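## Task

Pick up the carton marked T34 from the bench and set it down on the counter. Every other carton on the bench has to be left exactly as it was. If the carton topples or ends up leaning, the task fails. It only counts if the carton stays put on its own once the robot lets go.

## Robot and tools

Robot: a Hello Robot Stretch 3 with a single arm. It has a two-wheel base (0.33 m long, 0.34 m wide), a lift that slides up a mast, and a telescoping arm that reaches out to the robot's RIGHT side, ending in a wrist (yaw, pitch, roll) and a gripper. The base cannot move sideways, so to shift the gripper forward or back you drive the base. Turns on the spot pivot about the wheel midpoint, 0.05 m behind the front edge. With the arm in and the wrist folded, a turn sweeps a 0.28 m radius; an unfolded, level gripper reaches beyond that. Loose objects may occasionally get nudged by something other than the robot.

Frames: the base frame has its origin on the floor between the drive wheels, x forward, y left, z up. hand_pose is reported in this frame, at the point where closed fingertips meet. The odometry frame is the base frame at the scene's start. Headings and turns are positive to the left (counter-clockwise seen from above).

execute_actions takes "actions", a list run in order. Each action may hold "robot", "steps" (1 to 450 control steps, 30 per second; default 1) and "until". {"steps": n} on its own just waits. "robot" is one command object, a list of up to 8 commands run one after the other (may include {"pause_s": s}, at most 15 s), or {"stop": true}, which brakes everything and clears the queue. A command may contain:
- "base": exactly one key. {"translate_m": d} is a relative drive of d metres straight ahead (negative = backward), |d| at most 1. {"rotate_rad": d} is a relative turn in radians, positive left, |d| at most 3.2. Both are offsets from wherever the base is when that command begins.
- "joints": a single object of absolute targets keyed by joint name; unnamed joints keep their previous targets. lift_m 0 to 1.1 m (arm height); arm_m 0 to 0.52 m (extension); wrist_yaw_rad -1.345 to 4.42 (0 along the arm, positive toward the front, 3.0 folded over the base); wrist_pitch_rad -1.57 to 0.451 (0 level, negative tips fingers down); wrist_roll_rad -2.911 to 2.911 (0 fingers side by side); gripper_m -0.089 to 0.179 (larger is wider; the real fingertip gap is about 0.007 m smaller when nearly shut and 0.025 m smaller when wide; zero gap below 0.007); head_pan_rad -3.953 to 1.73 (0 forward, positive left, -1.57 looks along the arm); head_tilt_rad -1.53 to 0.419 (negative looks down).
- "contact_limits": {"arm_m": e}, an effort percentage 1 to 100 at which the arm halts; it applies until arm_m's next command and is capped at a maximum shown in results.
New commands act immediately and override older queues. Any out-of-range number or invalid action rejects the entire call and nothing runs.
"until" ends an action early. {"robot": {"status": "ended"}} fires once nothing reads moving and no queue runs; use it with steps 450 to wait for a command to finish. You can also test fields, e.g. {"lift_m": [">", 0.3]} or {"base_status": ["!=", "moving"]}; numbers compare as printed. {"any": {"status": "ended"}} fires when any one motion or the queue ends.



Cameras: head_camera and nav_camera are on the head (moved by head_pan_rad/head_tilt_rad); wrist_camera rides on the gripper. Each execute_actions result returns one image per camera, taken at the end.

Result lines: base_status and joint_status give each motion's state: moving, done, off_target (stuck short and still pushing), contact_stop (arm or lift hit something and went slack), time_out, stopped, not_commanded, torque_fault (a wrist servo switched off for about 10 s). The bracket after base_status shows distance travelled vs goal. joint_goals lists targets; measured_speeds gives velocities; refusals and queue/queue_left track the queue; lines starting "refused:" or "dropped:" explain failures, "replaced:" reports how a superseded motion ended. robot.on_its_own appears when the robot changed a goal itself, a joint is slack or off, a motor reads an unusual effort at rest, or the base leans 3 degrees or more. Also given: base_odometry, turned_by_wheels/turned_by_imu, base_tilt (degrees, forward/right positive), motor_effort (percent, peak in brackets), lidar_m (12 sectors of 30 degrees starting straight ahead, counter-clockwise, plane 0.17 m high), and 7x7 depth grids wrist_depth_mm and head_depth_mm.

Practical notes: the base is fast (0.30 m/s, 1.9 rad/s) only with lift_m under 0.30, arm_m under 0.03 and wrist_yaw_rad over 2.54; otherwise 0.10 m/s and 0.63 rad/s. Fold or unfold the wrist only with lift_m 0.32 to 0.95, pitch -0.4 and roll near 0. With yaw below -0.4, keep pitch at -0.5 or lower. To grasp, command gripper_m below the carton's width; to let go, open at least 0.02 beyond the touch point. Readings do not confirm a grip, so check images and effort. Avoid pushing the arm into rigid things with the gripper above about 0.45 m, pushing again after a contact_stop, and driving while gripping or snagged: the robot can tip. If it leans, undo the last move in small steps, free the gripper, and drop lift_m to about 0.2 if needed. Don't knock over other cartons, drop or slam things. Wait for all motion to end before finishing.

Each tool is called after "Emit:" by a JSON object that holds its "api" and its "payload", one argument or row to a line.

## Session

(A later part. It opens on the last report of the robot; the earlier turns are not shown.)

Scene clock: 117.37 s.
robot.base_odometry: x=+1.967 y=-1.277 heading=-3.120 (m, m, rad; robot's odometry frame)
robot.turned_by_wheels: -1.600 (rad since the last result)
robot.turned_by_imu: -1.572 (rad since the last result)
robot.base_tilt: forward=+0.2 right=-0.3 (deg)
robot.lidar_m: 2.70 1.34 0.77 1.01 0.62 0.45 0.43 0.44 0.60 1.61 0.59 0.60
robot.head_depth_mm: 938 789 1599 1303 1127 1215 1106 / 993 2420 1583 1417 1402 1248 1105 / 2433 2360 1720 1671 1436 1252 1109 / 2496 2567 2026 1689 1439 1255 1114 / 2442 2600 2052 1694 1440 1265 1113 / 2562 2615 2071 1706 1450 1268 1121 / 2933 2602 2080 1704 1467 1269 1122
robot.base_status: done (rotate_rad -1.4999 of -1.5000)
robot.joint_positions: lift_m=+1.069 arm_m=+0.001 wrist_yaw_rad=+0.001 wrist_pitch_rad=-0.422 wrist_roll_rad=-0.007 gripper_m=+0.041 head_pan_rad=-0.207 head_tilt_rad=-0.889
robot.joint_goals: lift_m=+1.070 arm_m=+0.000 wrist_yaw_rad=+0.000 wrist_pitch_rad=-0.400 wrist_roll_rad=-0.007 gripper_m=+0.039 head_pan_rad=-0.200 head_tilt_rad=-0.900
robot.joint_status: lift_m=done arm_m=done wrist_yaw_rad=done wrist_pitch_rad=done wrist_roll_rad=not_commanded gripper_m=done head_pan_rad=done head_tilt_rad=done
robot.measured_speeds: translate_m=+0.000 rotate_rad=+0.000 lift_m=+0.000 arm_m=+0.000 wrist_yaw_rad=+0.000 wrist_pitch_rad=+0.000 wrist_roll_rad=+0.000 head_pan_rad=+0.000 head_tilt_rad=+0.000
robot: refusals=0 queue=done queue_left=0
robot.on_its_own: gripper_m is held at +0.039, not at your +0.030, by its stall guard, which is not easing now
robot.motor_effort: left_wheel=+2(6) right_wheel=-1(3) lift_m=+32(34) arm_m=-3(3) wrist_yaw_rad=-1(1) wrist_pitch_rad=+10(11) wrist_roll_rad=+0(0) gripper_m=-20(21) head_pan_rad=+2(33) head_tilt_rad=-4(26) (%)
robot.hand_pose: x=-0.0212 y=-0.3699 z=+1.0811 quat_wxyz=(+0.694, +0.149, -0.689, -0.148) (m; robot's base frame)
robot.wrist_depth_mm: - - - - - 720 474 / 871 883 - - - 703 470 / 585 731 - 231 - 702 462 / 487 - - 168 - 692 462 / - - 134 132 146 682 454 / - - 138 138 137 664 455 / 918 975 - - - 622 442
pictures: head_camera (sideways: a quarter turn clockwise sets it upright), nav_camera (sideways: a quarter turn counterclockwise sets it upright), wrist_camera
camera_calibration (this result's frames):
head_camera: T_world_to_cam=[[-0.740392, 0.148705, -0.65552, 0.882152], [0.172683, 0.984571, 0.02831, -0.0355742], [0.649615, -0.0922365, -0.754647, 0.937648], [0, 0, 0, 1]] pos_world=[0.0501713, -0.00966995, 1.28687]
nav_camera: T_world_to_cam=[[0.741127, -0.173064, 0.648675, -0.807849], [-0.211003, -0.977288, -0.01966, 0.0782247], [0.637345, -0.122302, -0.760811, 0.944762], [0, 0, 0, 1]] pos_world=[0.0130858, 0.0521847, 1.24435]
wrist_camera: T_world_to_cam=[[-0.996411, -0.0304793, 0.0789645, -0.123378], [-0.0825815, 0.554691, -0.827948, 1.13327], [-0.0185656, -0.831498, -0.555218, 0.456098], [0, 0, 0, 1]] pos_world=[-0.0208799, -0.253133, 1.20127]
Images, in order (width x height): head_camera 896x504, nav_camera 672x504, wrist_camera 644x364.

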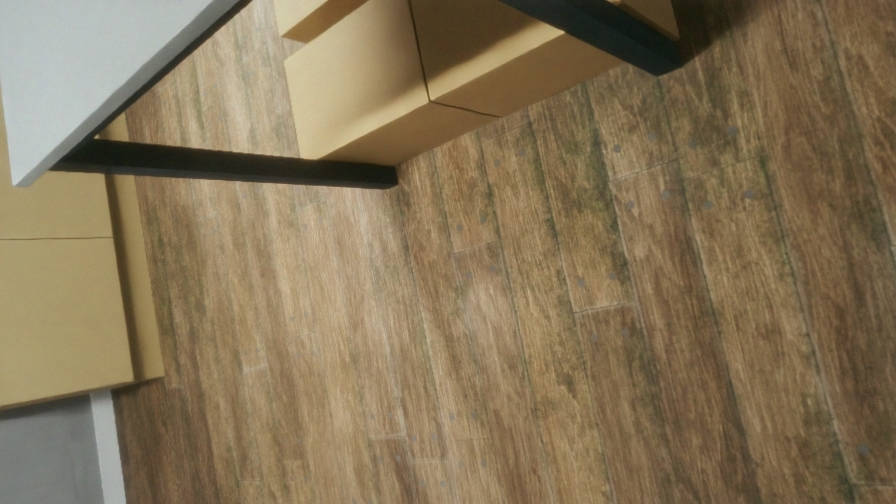

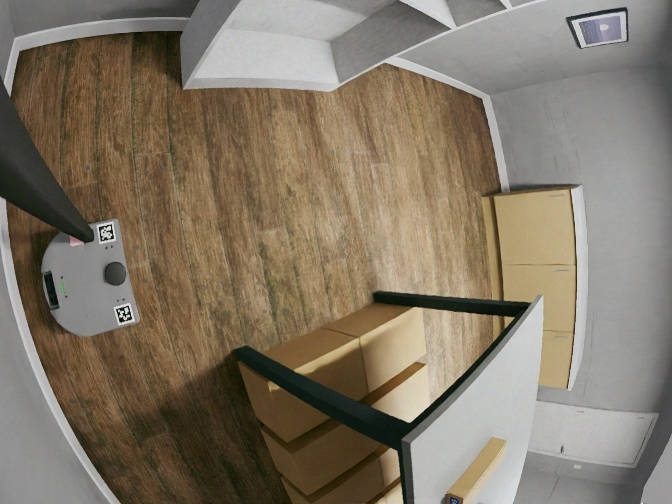

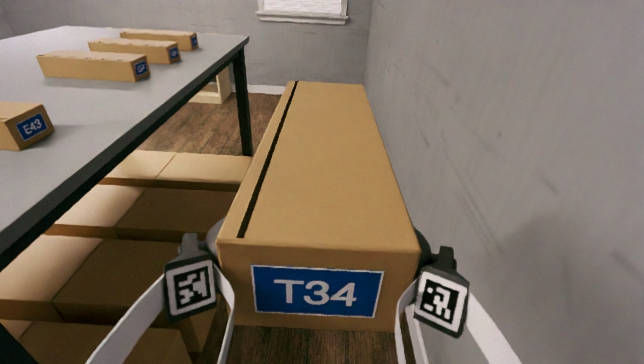

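Emit:
{"api": "execute_actions", "payload": {
  "actions": [
    {"robot":[{"base":{"translate_m":1}},{"base":{"translate_m":1}},{"base":{"rotate_rad":1.6},"joints":{"head_pan_rad":-1.57,"head_tilt_rad":-0.6}},{"base":{"translate_m":-0.3},"joints":{"arm_m":0.46}},{"joints":{"lift_m":0.98}}],"steps":450},
    {"steps":450},
    {"steps":250,"until":{"robot":{"status":"ended"}}}
  ]
}}

Scene clock: 153.27 s.
robot.base_odometry: x=-0.048 y=-1.021 heading=-1.520 (m, m, rad; robot's odometry frame)
robot.turned_by_wheels: +1.600 (rad since the last result)
robot.turned_by_imu: +1.573 (rad since the last result)
robot.base_tilt: forward=+0.2 right=-0.2 (deg)
robot.lidar_m: 1.32 1.30 1.82 0.74 0.74 1.03 3.06 1.00 0.73 0.70 0.73 1.36
robot.head_depth_mm: 1107 1215 - 798 929 1107 1198 / 1111 1188 912 799 930 1109 1214 / 1113 - 867 800 930 1115 1212 / 1111 1222 876 804 933 1113 1223 / 1122 1239 992 802 937 1117 1231 / 1122 1250 1331 805 1001 1436 1231 / 1127 1256 1422 1609 1756 1475 1237
robot.base_status: done (translate_m -0.3000 of -0.3000)
robot.joint_positions: lift_m=+0.981 arm_m=+0.460 wrist_yaw_rad=+0.001 wrist_pitch_rad=-0.423 wrist_roll_rad=-0.007 gripper_m=+0.041 head_pan_rad=-1.563 head_tilt_rad=-0.606
robot.joint_goals: lift_m=+0.980 arm_m=+0.460 wrist_yaw_rad=+0.000 wrist_pitch_rad=-0.400 wrist_roll_rad=-0.007 gripper_m=+0.039 head_pan_rad=-1.570 head_tilt_rad=-0.600
robot.joint_status: lift_m=done arm_m=done wrist_yaw_rad=done wrist_pitch_rad=done wrist_roll_rad=not_commanded gripper_m=done head_pan_rad=done head_tilt_rad=done
robot.measured_speeds: translate_m=+0.000 rotate_rad=+0.000 lift_m=+0.000 arm_m=+0.000 wrist_yaw_rad=+0.000 wrist_pitch_rad=+0.000 wrist_roll_rad=+0.000 head_pan_rad=+0.000 head_tilt_rad=+0.000
robot: refusals=0 queue=done queue_left=0
robot.on_its_own: gripper_m is held at +0.039, not at your +0.030, by its stall guard, which is not easing now
robot.motor_effort: left_wheel=-2(7) right_wheel=+3(6) lift_m=+13(34) arm_m=+2(1) wrist_yaw_rad=-1(1) wrist_pitch_rad=+10(10) wrist_roll_rad=+1(0) gripper_m=-21(20) head_pan_rad=-2(32) head_tilt_rad=+3(24) (%)
robot.hand_pose: x=-0.0212 y=-0.8285 z=+0.9922 quat_wxyz=(+0.694, +0.149, -0.689, -0.148) (m; robot's base frame)
robot.wrist_depth_mm: 599 594 589 580 565 553 555 / 664 653 609 599 611 602 592 / 715 688 454 230 488 504 529 / 808 338 328 167 350 380 390 / 272 275 134 132 146 297 306 / 228 234 139 137 137 249 252 / 198 199 198 194 203 213 214
pictures: head_camera (sideways: a quarter turn clockwise sets it upright), nav_camera (sideways: a quarter turn counterclockwise sets it upright), wrist_camera
camera_calibration (this result's frames):
head_camera: T_world_to_cam=[[-0.0107707, 0.54213, -0.840225, 1.11844], [0.99871, 0.047538, 0.0178702, -0.0270301], [0.0496306, -0.838949, -0.541943, 0.66463], [0, 0, 0, 1]] pos_world=[0.00605562, -0.0474671, 1.30042]
nav_camera: T_world_to_cam=[[-0.0128597, -0.549719, 0.835251, -1.04643], [-0.999761, -0.00768136, -0.020448, 0.0840695], [0.0176565, -0.835314, -0.549489, 0.673665], [0, 0, 0, 1]] pos_world=[0.0586981, -0.0118713, 1.24592]
wrist_camera: T_world_to_cam=[[-0.996416, -0.0303116, 0.0789654, -0.130232], [-0.0824867, 0.554801, -0.827884, 1.31401], [-0.0187156, -0.831431, -0.555313, 0.0255621], [0, 0, 0, 1]] pos_world=[-0.0208988, -0.711707, 1.11232]
Images, in order (width x height): head_camera 896x504, nav_camera 672x504, wrist_camera 644x364.

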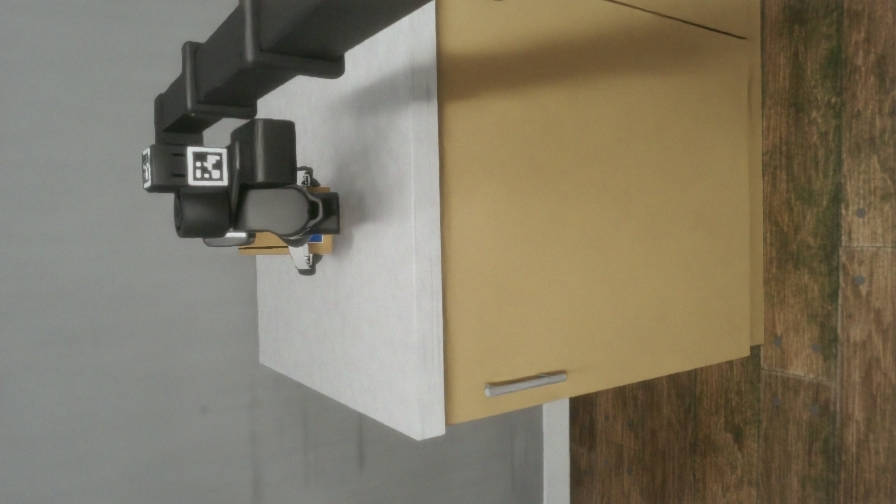

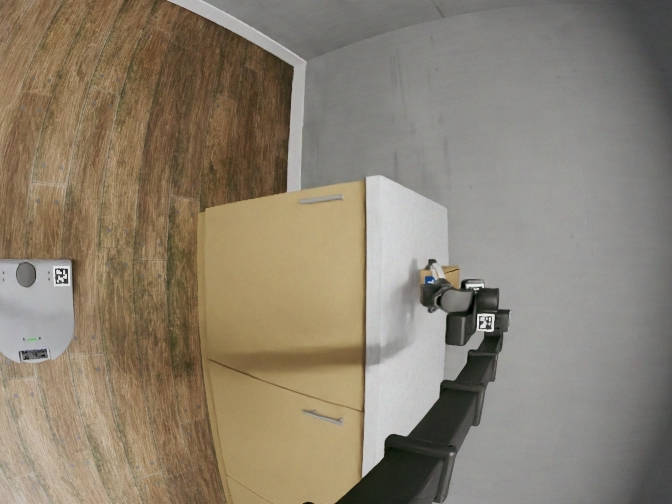

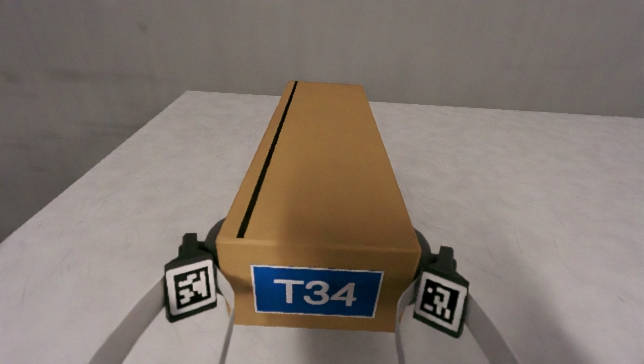

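Emit:
{"api": "execute_actions", "payload": {
  "actions": [
    {"robot":{"joints":{"lift_m":0.934}},"steps":150,"until":{"robot":{"status":"ended"}}},
    {"robot":[{"joints":{"gripper_m":0.15}},{"joints":{"arm_m":0.3,"lift_m":0.96}}],"steps":450,"until":{"robot":{"status":"ended"}}}
  ]
}}

Emit:
{"api": "finished_scene", "payload": {
  "scene": 2
}}

Scene clock: 163.23 s.
robot.base_odometry: x=-0.048 y=-1.021 heading=-1.520 (m, m, rad; robot's odometry frame)
robot.turned_by_wheels: +0.000 (rad since the last result)
robot.turned_by_imu: -0.002 (rad since the last result)
robot.base_tilt: forward=+0.2 right=-0.3 (deg)
robot.lidar_m: 1.31 1.30 1.82 0.74 0.74 1.03 3.07 1.00 0.73 0.70 0.73 1.36
robot.head_depth_mm: 1108 1235 - 825 930 1112 1211 / 1110 1216 - 816 930 1113 1215 / 1107 1237 - 819 931 1118 1219 / 1118 1242 942 818 934 1117 1220 / 1120 1240 992 803 935 1124 1228 / 1123 1251 1338 805 1010 1441 1235 / 1123 1251 1407 1612 1775 1471 1234
robot.base_status: done (translate_m -0.3000 of -0.3000)
robot.joint_positions: lift_m=+0.959 arm_m=+0.300 wrist_yaw_rad=+0.001 wrist_pitch_rad=-0.418 wrist_roll_rad=-0.007 gripper_m=+0.150 head_pan_rad=-1.563 head_tilt_rad=-0.606
robot.joint_goals: lift_m=+0.960 arm_m=+0.300 wrist_yaw_rad=+0.000 wrist_pitch_rad=-0.400 wrist_roll_rad=-0.007 gripper_m=+0.150 head_pan_rad=-1.570 head_tilt_rad=-0.600
robot.joint_status: lift_m=done arm_m=done wrist_yaw_rad=done wrist_pitch_rad=done wrist_roll_rad=not_commanded gripper_m=done head_pan_rad=done head_tilt_rad=done
robot.measured_speeds: translate_m=+0.000 rotate_rad=+0.000 lift_m=+0.000 arm_m=+0.000 wrist_yaw_rad=+0.000 wrist_pitch_rad=+0.000 wrist_roll_rad=+0.000 head_pan_rad=+0.000 head_tilt_rad=+0.000
robot: refusals=0 queue=done queue_left=0
robot.motor_effort: left_wheel=-2(2) right_wheel=+3(3) lift_m=+32(31) arm_m=-3(5) wrist_yaw_rad=-1(2) wrist_pitch_rad=+8(10) wrist_roll_rad=+0(0) gripper_m=+0(82) head_pan_rad=-3(1) head_tilt_rad=+3(3) (%)
robot.hand_pose: x=-0.0212 y=-0.6697 z=+0.9721 quat_wxyz=(+0.694, +0.148, -0.689, -0.146) (m; robot's base frame)
robot.wrist_depth_mm: 756 726 742 718 695 707 666 / 813 792 621 485 668 736 729 / 906 408 417 294 447 465 484 / 976 308 315 295 330 341 350 / 245 257 255 258 265 274 277 / 219 - 219 218 220 - 228 / - 296 284 279 274 280 223
pictures: head_camera (sideways: a quarter turn clockwise sets it upright), nav_camera (sideways: a quarter turn counterclockwise sets it upright), wrist_camera
camera_calibration (this result's frames):
head_camera: T_world_to_cam=[[-0.0107701, 0.542046, -0.84028, 1.11852], [0.99871, 0.0475399, 0.0178662, -0.0270249], [0.0496311, -0.839003, -0.541859, 0.664521], [0, 0, 0, 1]] pos_world=[0.00605563, -0.0474672, 1.30043]
nav_camera: T_world_to_cam=[[-0.0128603, -0.549635, 0.835306, -1.0465], [-0.999761, -0.00768353, -0.020448, 0.0840695], [0.017657, -0.83537, -0.549405, 0.673556], [0, 0, 0, 1]] pos_world=[0.0586981, -0.0118769, 1.24592]
wrist_camera: T_world_to_cam=[[-0.996417, -0.0299513, 0.0790961, -0.123723], [-0.0824805, 0.551046, -0.830389, 1.20926], [-0.0187144, -0.833937, -0.551542, 0.141111], [0, 0, 0, 1]] pos_world=[-0.020899, -0.552383, 1.09177]
Images, in order (width x height): head_camera 896x504, nav_camera 672x504, wrist_camera 644x364.

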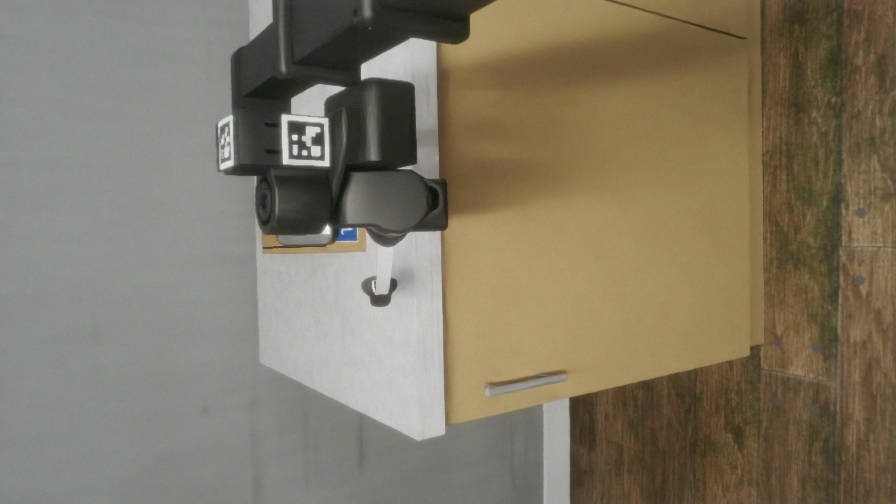

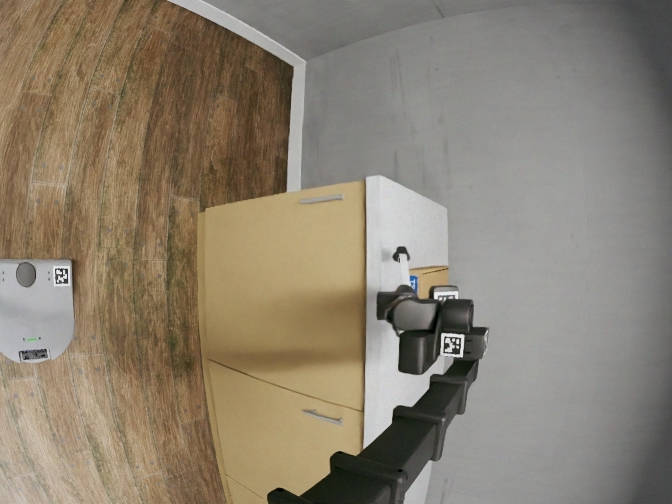

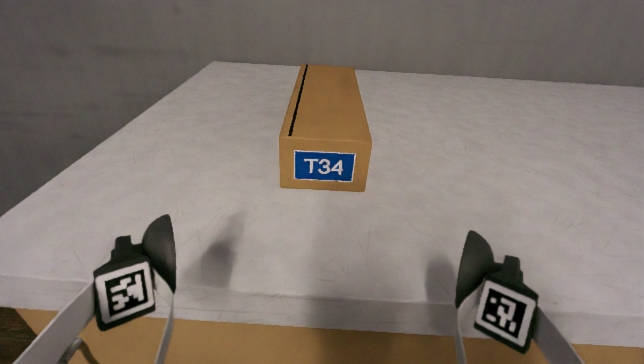

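The scene is finished: the task was done.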